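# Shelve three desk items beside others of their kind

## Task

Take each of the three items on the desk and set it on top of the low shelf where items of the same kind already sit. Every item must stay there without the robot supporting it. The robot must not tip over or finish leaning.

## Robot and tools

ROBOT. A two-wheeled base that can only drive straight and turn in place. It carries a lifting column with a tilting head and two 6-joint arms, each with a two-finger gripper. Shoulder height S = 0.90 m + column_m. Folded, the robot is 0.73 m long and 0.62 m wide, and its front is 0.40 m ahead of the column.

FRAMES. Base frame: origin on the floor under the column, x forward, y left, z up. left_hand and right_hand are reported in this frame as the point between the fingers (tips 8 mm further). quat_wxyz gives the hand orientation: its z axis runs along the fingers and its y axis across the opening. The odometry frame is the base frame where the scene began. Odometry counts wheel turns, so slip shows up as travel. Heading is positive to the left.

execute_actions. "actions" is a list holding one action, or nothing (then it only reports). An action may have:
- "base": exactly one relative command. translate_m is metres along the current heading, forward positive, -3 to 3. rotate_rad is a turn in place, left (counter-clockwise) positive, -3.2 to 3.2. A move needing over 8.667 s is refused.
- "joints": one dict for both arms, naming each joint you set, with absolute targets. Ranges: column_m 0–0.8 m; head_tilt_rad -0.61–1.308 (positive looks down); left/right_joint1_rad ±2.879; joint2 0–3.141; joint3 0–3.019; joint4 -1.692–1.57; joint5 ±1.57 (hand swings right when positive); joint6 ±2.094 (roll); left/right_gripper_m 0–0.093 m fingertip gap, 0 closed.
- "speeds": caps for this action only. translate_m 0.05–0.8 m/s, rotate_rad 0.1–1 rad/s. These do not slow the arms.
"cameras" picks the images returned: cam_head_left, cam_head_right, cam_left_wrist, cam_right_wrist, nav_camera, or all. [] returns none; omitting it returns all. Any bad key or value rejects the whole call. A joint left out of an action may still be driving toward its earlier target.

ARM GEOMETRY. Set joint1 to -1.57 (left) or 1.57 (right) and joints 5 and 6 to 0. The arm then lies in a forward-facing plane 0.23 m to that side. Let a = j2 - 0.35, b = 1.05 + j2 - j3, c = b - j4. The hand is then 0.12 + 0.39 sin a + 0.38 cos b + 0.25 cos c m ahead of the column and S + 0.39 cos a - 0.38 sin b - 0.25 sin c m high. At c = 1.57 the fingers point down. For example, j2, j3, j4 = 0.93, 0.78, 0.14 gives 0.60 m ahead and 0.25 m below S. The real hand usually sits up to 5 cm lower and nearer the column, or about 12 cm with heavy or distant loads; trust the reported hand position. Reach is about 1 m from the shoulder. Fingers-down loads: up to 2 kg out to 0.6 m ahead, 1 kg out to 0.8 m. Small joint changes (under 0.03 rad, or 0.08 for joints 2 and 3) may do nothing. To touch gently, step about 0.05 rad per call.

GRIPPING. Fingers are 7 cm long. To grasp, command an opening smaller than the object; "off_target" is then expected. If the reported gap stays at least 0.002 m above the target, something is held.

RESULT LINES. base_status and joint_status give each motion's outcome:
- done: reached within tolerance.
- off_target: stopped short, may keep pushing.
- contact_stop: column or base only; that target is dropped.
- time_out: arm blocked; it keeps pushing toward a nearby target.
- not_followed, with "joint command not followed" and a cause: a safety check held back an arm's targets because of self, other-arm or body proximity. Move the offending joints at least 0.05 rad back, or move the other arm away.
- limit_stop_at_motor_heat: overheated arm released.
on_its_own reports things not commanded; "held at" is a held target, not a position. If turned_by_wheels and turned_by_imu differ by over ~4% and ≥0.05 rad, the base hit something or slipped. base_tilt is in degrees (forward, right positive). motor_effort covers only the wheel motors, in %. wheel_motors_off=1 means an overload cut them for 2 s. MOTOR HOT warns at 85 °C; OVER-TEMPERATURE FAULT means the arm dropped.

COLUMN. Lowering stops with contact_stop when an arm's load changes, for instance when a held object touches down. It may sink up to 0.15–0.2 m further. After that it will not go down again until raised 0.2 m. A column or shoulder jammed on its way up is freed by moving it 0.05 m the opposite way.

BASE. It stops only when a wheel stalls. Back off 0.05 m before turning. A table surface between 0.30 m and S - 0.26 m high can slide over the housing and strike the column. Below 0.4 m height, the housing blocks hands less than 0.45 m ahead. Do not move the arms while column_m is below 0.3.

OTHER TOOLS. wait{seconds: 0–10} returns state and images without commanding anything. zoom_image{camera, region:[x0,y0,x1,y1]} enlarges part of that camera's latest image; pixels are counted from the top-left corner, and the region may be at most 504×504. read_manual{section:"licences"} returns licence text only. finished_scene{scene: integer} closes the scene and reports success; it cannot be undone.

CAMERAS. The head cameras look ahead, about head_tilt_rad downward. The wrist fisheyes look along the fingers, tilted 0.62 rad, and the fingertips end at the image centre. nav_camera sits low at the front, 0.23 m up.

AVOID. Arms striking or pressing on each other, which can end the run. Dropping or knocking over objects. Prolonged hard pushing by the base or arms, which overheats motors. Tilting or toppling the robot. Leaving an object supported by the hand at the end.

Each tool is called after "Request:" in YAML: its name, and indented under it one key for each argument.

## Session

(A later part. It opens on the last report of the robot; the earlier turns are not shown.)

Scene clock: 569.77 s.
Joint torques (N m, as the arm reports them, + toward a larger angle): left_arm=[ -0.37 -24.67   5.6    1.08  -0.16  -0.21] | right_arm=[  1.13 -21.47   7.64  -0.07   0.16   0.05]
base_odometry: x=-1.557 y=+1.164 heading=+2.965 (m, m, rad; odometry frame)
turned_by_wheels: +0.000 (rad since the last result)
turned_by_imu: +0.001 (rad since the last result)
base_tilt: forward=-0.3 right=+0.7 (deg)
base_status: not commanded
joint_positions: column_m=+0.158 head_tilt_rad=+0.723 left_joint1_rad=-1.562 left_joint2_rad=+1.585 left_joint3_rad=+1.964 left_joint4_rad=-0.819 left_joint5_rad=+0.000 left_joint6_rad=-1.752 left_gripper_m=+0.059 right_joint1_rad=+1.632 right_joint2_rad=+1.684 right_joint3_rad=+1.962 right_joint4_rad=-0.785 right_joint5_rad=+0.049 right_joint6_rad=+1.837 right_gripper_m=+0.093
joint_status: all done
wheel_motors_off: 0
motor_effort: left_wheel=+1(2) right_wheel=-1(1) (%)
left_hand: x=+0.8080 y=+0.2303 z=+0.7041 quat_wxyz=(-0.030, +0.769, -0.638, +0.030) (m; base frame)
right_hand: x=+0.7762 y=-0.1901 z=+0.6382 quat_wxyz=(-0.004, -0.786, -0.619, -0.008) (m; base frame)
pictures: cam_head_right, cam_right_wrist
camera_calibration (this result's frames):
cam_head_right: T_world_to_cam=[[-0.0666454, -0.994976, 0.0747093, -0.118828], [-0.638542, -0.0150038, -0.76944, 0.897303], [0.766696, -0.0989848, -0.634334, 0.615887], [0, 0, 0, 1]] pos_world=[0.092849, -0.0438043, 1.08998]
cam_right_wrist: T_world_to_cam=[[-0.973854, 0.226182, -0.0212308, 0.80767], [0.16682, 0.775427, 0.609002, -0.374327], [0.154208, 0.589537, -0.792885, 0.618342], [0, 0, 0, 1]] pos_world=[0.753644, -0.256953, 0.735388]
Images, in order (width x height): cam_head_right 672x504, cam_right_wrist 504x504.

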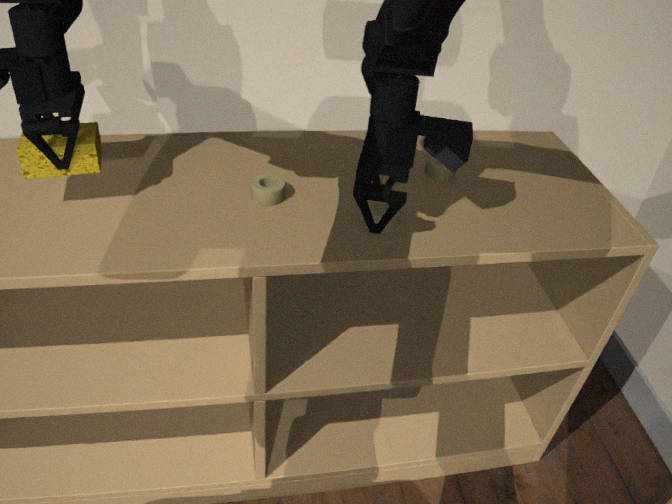

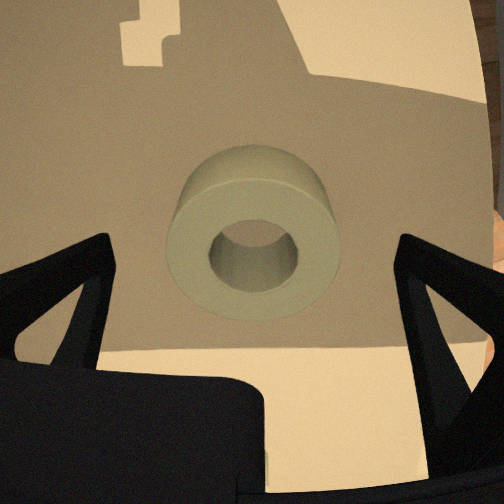

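Request:
execute_actions:
  actions:
    - {"base":{"rotate_rad":-1.65},"joints":{"left_joint2_rad":1.485,"left_joint3_rad":1.706,"left_joint4_rad":-0.67,"right_joint2_rad":0.89,"right_joint4_rad":-1.62}}

Scene clock: 628.73 s.
Joint torques (N m, as the arm reports them, + toward a larger angle): left_arm=[ -0.13 -24.52   4.67   1.1   -0.05  -0.18] | right_arm=[ -0.06 -19.08  10.26  -0.11   0.17   0.1 ]
base_odometry: x=-1.557 y=+1.164 heading=+1.316 (m, m, rad; odometry frame)
turned_by_wheels: -1.649 (rad since the last result)
turned_by_imu: -1.648 (rad since the last result)
base_tilt: forward=-0.3 right=+0.7 (deg)
base_status: done
joint_positions: column_m=+0.158 head_tilt_rad=+0.723 left_joint1_rad=-1.567 left_joint2_rad=+1.504 left_joint3_rad=+1.707 left_joint4_rad=-0.679 left_joint5_rad=+0.000 left_joint6_rad=-1.753 left_gripper_m=+0.059 right_joint1_rad=+1.635 right_joint2_rad=+0.902 right_joint3_rad=+1.962 right_joint4_rad=-1.614 right_joint5_rad=+0.049 right_joint6_rad=+1.837 right_gripper_m=+0.093
joint_status: all done
wheel_motors_off: 0
motor_effort: left_wheel=+6(35) right_wheel=-6(58) (%)
left_hand: x=+0.7416 y=+0.2270 z=+0.6835 quat_wxyz=(-0.016, +0.769, -0.639, +0.017) (m; base frame)
right_hand: x=+0.7014 y=-0.2187 z=+1.1463 quat_wxyz=(+0.011, -0.784, -0.620, +0.010) (m; base frame)
pictures: cam_head_left, cam_head_right, cam_left_wrist, cam_right_wrist, nav_camera
camera_calibration (this result's frames):
cam_head_left: T_world_to_cam=[[-0.0993731, -0.991839, 0.0798807, -0.0309487], [-0.637192, 0.00176977, -0.770703, 0.902151], [0.764272, -0.127486, -0.632167, 0.617575], [0, 0, 0, 1]] pos_world=[0.0997723, 0.0464397, 1.08817]
cam_head_right: T_world_to_cam=[[-0.0666454, -0.994976, 0.0747093, -0.118828], [-0.638542, -0.0150038, -0.76944, 0.897303], [0.766695, -0.0989848, -0.634334, 0.615887], [0, 0, 0, 1]] pos_world=[0.092849, -0.0438043, 1.08998]
cam_left_wrist: T_world_to_cam=[[0.981532, 0.184255, 0.0514283, -0.807503], [0.119573, -0.800781, 0.586901, -0.304708], [0.149322, -0.569913, -0.808024, 0.695996], [0, 0, 0, 1]] pos_world=[0.725097, 0.301439, 0.782744]
cam_right_wrist: T_world_to_cam=[[-0.974688, 0.222205, 0.0246633, 0.699183], [0.192004, 0.775453, 0.601504, -0.658153], [0.114532, 0.591014, -0.798489, 1.08419], [0, 0, 0, 1]] pos_world=[0.683679, -0.285767, 1.24435]
Images, in order (width x height): cam_head_left 672x504, cam_head_right 672x504, cam_left_wrist 504x504, cam_right_wrist 504x504, nav_camera 672x504.

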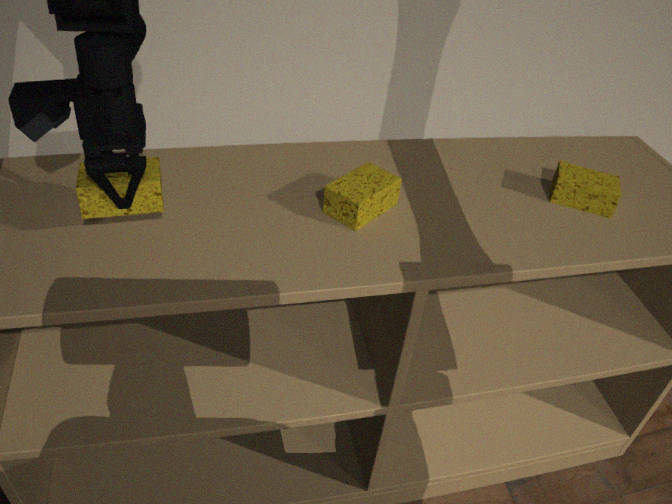

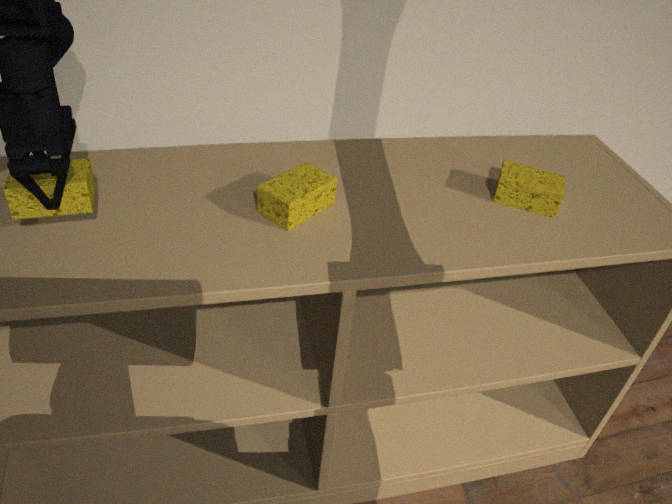

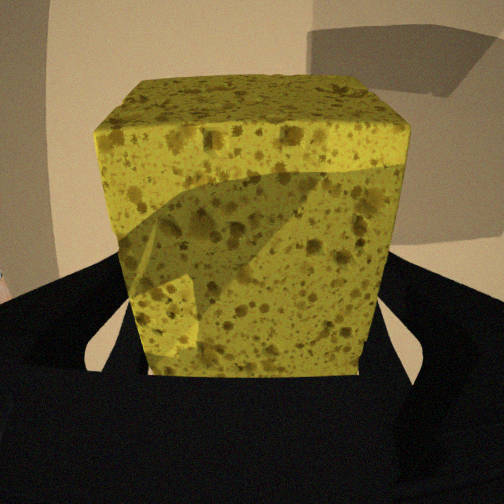

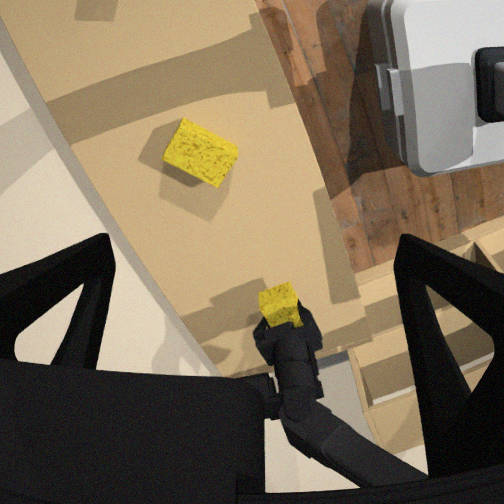

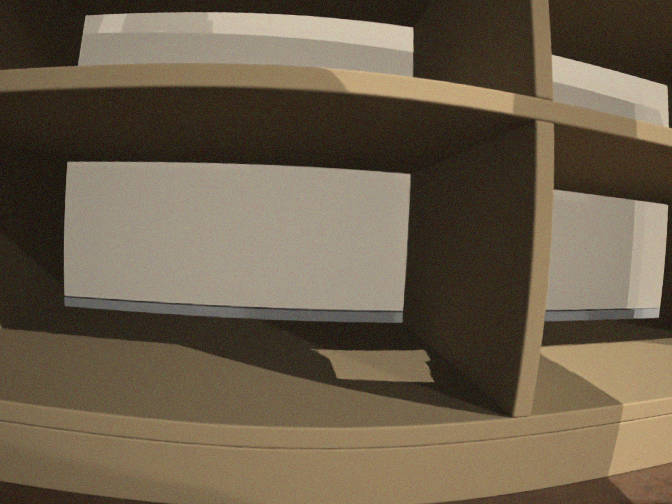

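Request:
execute_actions:
  actions:
    - {"joints":{"column_m":0.117,"right_joint5_rad":-0.4,"right_joint6_rad":1.2}}
  cameras: ["cam_head_left","cam_left_wrist","cam_right_wrist"]

Request:
zoom_image:
  camera: "cam_head_left"
  region: [20, 120, 220, 290]

Scene clock: 646.33 s.
Joint torques (N m, as the arm reports them, + toward a larger angle): left_arm=[  0.16 -25.     4.96   1.18  -0.07  -0.24] | right_arm=[  0.38 -19.03  10.2   -0.25  -0.31  -0.19]
base_odometry: x=-1.557 y=+1.164 heading=+1.316 (m, m, rad; odometry frame)
turned_by_wheels: +0.000 (rad since the last result)
turned_by_imu: +0.001 (rad since the last result)
base_tilt: forward=-0.3 right=+0.8 (deg)
base_status: not commanded
joint_positions: column_m=+0.117 head_tilt_rad=+0.723 left_joint1_rad=-1.567 left_joint2_rad=+1.504 left_joint3_rad=+1.707 left_joint4_rad=-0.679 left_joint5_rad=+0.000 left_joint6_rad=-1.753 left_gripper_m=+0.059 right_joint1_rad=+1.635 right_joint2_rad=+0.902 right_joint3_rad=+1.962 right_joint4_rad=-1.614 right_joint5_rad=-0.397 right_joint6_rad=+1.213 right_gripper_m=+0.093
joint_status: all done
wheel_motors_off: 0
motor_effort: left_wheel=+7(8) right_wheel=-8(8) (%)
left_hand: x=+0.7416 y=+0.2270 z=+0.6425 quat_wxyz=(-0.016, +0.769, -0.639, +0.017) (m; base frame)
right_hand: x=+0.6994 y=-0.1447 z=+1.1228 quat_wxyz=(+0.142, -0.544, -0.808, -0.174) (m; base frame)
pictures: cam_head_left, cam_left_wrist, cam_right_wrist
camera_calibration (this result's frames):
cam_head_left: T_world_to_cam=[[-0.0993731, -0.991839, 0.0798807, -0.0276728], [-0.637191, 0.00176977, -0.770704, 0.870545], [0.764272, -0.127486, -0.632167, 0.59165], [0, 0, 0, 1]] pos_world=[0.0997723, 0.0464397, 1.04716]
cam_left_wrist: T_world_to_cam=[[0.981532, 0.184255, 0.0514283, -0.805394], [0.119573, -0.800781, 0.586901, -0.28064], [0.149322, -0.569913, -0.808024, 0.662859], [0, 0, 0, 1]] pos_world=[0.725097, 0.301439, 0.741734]
cam_right_wrist: T_world_to_cam=[[-0.926505, -0.351453, -0.134424, 0.743245], [-0.277311, 0.396288, 0.875245, -0.734983], [-0.254337, 0.848196, -0.464624, 0.942275], [0, 0, 0, 1]] pos_world=[0.724457, -0.246754, 1.181]
Images, in order (width x height): cam_head_left 672x504, cam_left_wrist 504x504, cam_right_wrist 504x504.

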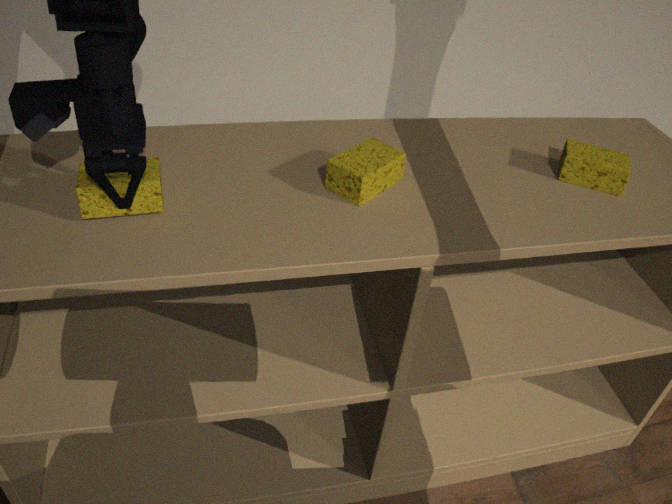

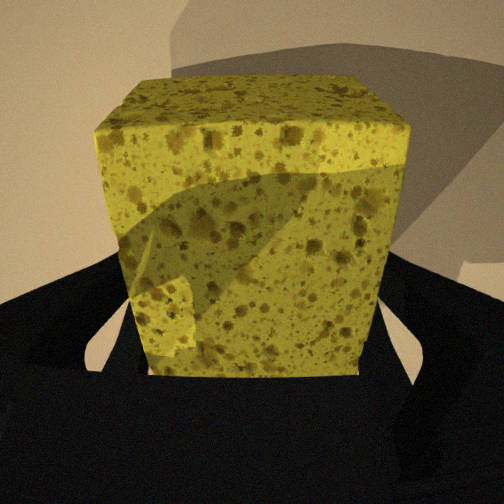

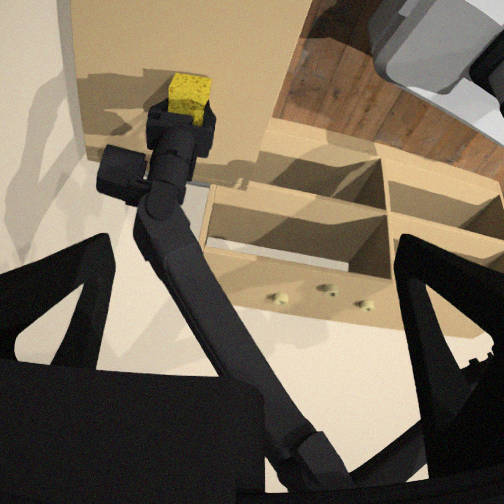

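Region (20, 120, 220, 290) of cam_head_left's 672x504 image, scaled by 2.520, with more detail than that image has; it fills the top 428 rows of this view, and the rest is white.

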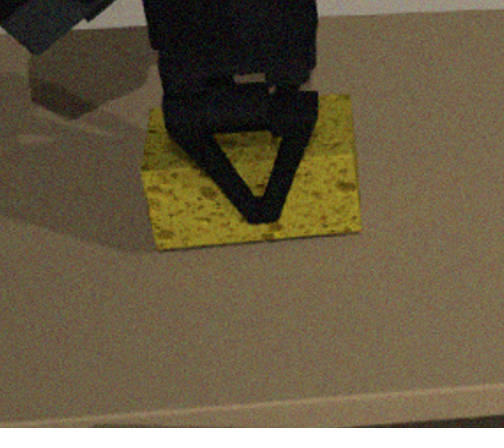

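Request:
execute_actions:
  actions:
    - {"joints":{"column_m":0.11,"left_gripper_m":0.093}}
  cameras: ["cam_head_left","cam_left_wrist","cam_right_wrist"]

Scene clock: 654.80 s.
Joint torques (N m, as the arm reports them, + toward a larger angle): left_arm=[ -0.87 -24.96   4.95   1.05  -0.07  -0.19] | right_arm=[  0.81 -19.26  10.15  -0.16  -0.3   -0.17]
base_odometry: x=-1.557 y=+1.164 heading=+1.316 (m, m, rad; odometry frame)
turned_by_wheels: +0.000 (rad since the last result)
turned_by_imu: +0.001 (rad since the last result)
base_tilt: forward=-0.3 right=+0.7 (deg)
base_status: not commanded
joint_positions: column_m=+0.110 head_tilt_rad=+0.723 left_joint1_rad=-1.567 left_joint2_rad=+1.504 left_joint3_rad=+1.707 left_joint4_rad=-0.679 left_joint5_rad=+0.000 left_joint6_rad=-1.753 left_gripper_m=+0.093 right_joint1_rad=+1.635 right_joint2_rad=+0.901 right_joint3_rad=+1.962 right_joint4_rad=-1.614 right_joint5_rad=-0.397 right_joint6_rad=+1.213 right_gripper_m=+0.093
joint_status: all done
wheel_motors_off: 0
motor_effort: left_wheel=+7(7) right_wheel=-9(10) (%)
left_hand: x=+0.7416 y=+0.2270 z=+0.6355 quat_wxyz=(-0.016, +0.769, -0.639, +0.017) (m; base frame)
right_hand: x=+0.6993 y=-0.1447 z=+1.1162 quat_wxyz=(+0.142, -0.544, -0.808, -0.174) (m; base frame)
pictures: cam_head_left, cam_left_wrist, cam_right_wrist
camera_calibration (this result's frames):
cam_head_left: T_world_to_cam=[[-0.0993726, -0.991839, 0.0798812, -0.0271134], [-0.637196, 0.00176977, -0.7707, 0.865138], [0.764269, -0.127486, -0.632171, 0.587222], [0, 0, 0, 1]] pos_world=[0.099772, 0.0464397, 1.04015]
cam_left_wrist: T_world_to_cam=[[0.981532, 0.184255, 0.0514283, -0.805033], [0.119573, -0.800781, 0.586901, -0.276525], [0.149322, -0.569913, -0.808024, 0.657195], [0, 0, 0, 1]] pos_world=[0.725097, 0.301439, 0.734723]
cam_right_wrist: T_world_to_cam=[[-0.926417, -0.35141, -0.135138, 0.743025], [-0.27796, 0.396278, 0.875044, -0.728564], [-0.253947, 0.848219, -0.464797, 0.939149], [0, 0, 0, 1]] pos_world=[0.724333, -0.246783, 1.17445]
Images, in order (width x height): cam_head_left 672x504, cam_left_wrist 504x504, cam_right_wrist 504x504.

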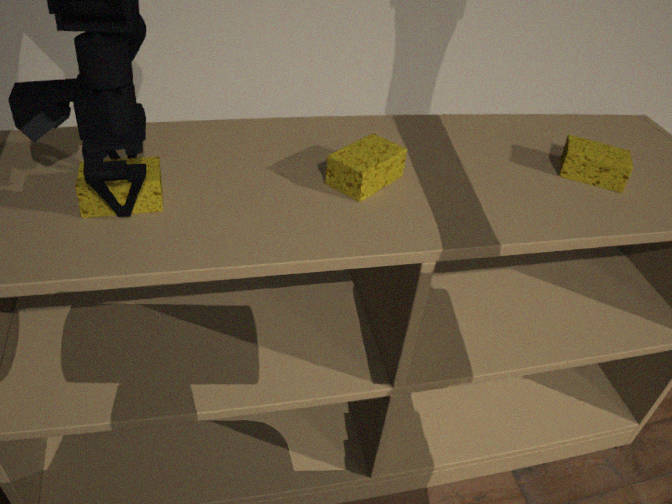

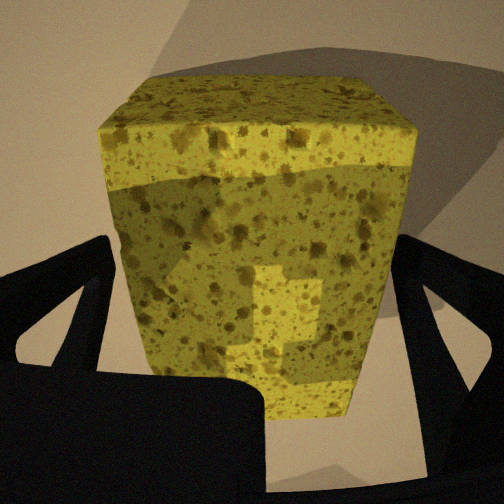

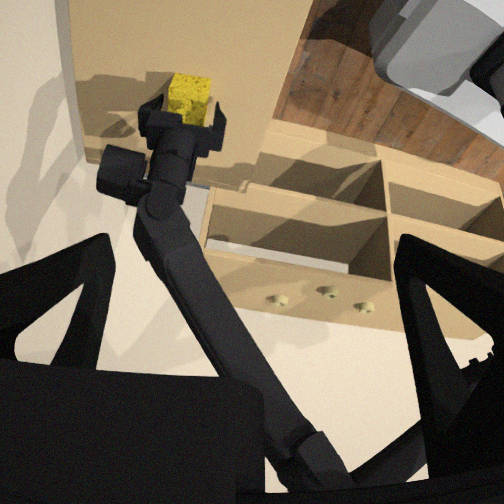

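Request:
execute_actions:
  actions:
    - {"joints":{"column_m":0.165,"right_joint3_rad":1.35,"right_joint5_rad":0.25,"right_joint6_rad":0}}
  cameras: ["cam_head_left","cam_left_wrist","cam_right_wrist"]

Scene clock: 671.37 s.
Joint torques (N m, as the arm reports them, + toward a larger angle): left_arm=[ -1.02 -25.34   4.85   1.03  -0.12  -0.15] | right_arm=[  0.4  -15.16   7.52  -1.16   0.26  -0.16]
base_odometry: x=-1.557 y=+1.164 heading=+1.316 (m, m, rad; odometry frame)
turned_by_wheels: +0.000 (rad since the last result)
turned_by_imu: +0.002 (rad since the last result)
base_tilt: forward=-0.3 right=+0.6 (deg)
base_status: not commanded
joint_positions: column_m=+0.165 head_tilt_rad=+0.723 left_joint1_rad=-1.567 left_joint2_rad=+1.504 left_joint3_rad=+1.707 left_joint4_rad=-0.679 left_joint5_rad=+0.000 left_joint6_rad=-1.753 left_gripper_m=+0.093 right_joint1_rad=+1.635 right_joint2_rad=+0.893 right_joint3_rad=+1.340 right_joint4_rad=-1.614 right_joint5_rad=+0.246 right_joint6_rad=+0.013 right_gripper_m=+0.093
joint_status: all done
wheel_motors_off: 0
motor_effort: left_wheel=+9(8) right_wheel=-10(10) (%)
left_hand: x=+0.7416 y=+0.2270 z=+0.6903 quat_wxyz=(-0.016, +0.769, -0.639, +0.017) (m; base frame)
right_hand: x=+0.4959 y=-0.2495 z=+0.9856 quat_wxyz=(+0.310, +0.057, -0.944, +0.097) (m; base frame)
pictures: cam_head_left, cam_left_wrist, cam_right_wrist
camera_calibration (this result's frames):
cam_head_left: T_world_to_cam=[[-0.0993716, -0.991839, 0.0798825, -0.0314992], [-0.637205, 0.00176977, -0.770692, 0.90743], [0.764261, -0.127486, -0.632181, 0.621931], [0, 0, 0, 1]] pos_world=[0.0997713, 0.0464397, 1.09504]
cam_left_wrist: T_world_to_cam=[[0.981532, 0.184255, 0.0514283, -0.807856], [0.119573, -0.800781, 0.586901, -0.308738], [0.149322, -0.569913, -0.808024, 0.701544], [0, 0, 0, 1]] pos_world=[0.725097, 0.301439, 0.789609]
cam_right_wrist: T_world_to_cam=[[0.171191, -0.975384, 0.138993, -0.470076], [-0.291475, 0.0846217, 0.952828, -0.77704], [-0.941135, -0.203629, -0.269814, 0.801821], [0, 0, 0, 1]] pos_world=[0.608608, -0.229477, 1.02207]
Images, in order (width x height): cam_head_left 672x504, cam_left_wrist 504x504, cam_right_wrist 504x504.

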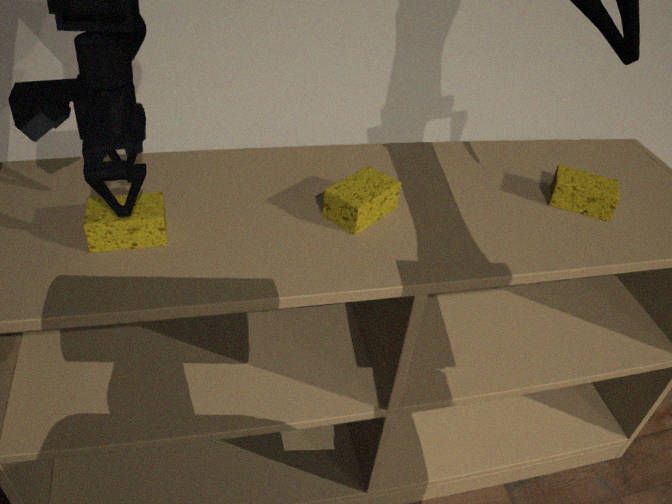

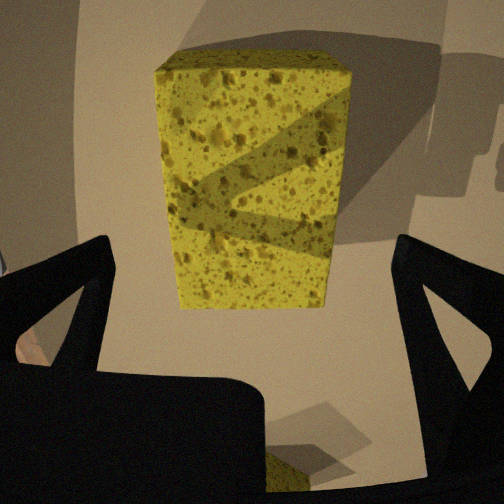

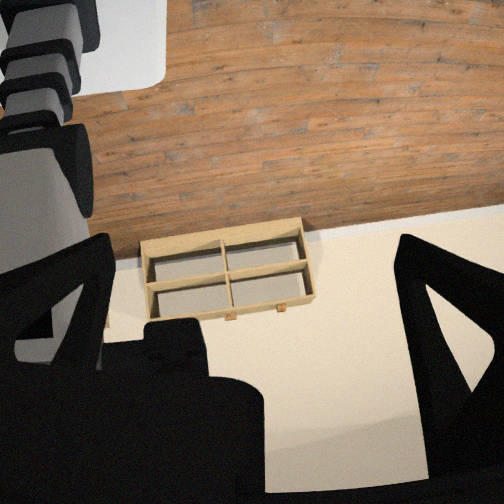

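All three items rest on their matching shelves and both grippers are clear of them.

Request:
finished_scene:
  scene: 2

The scene is finished: the task was done.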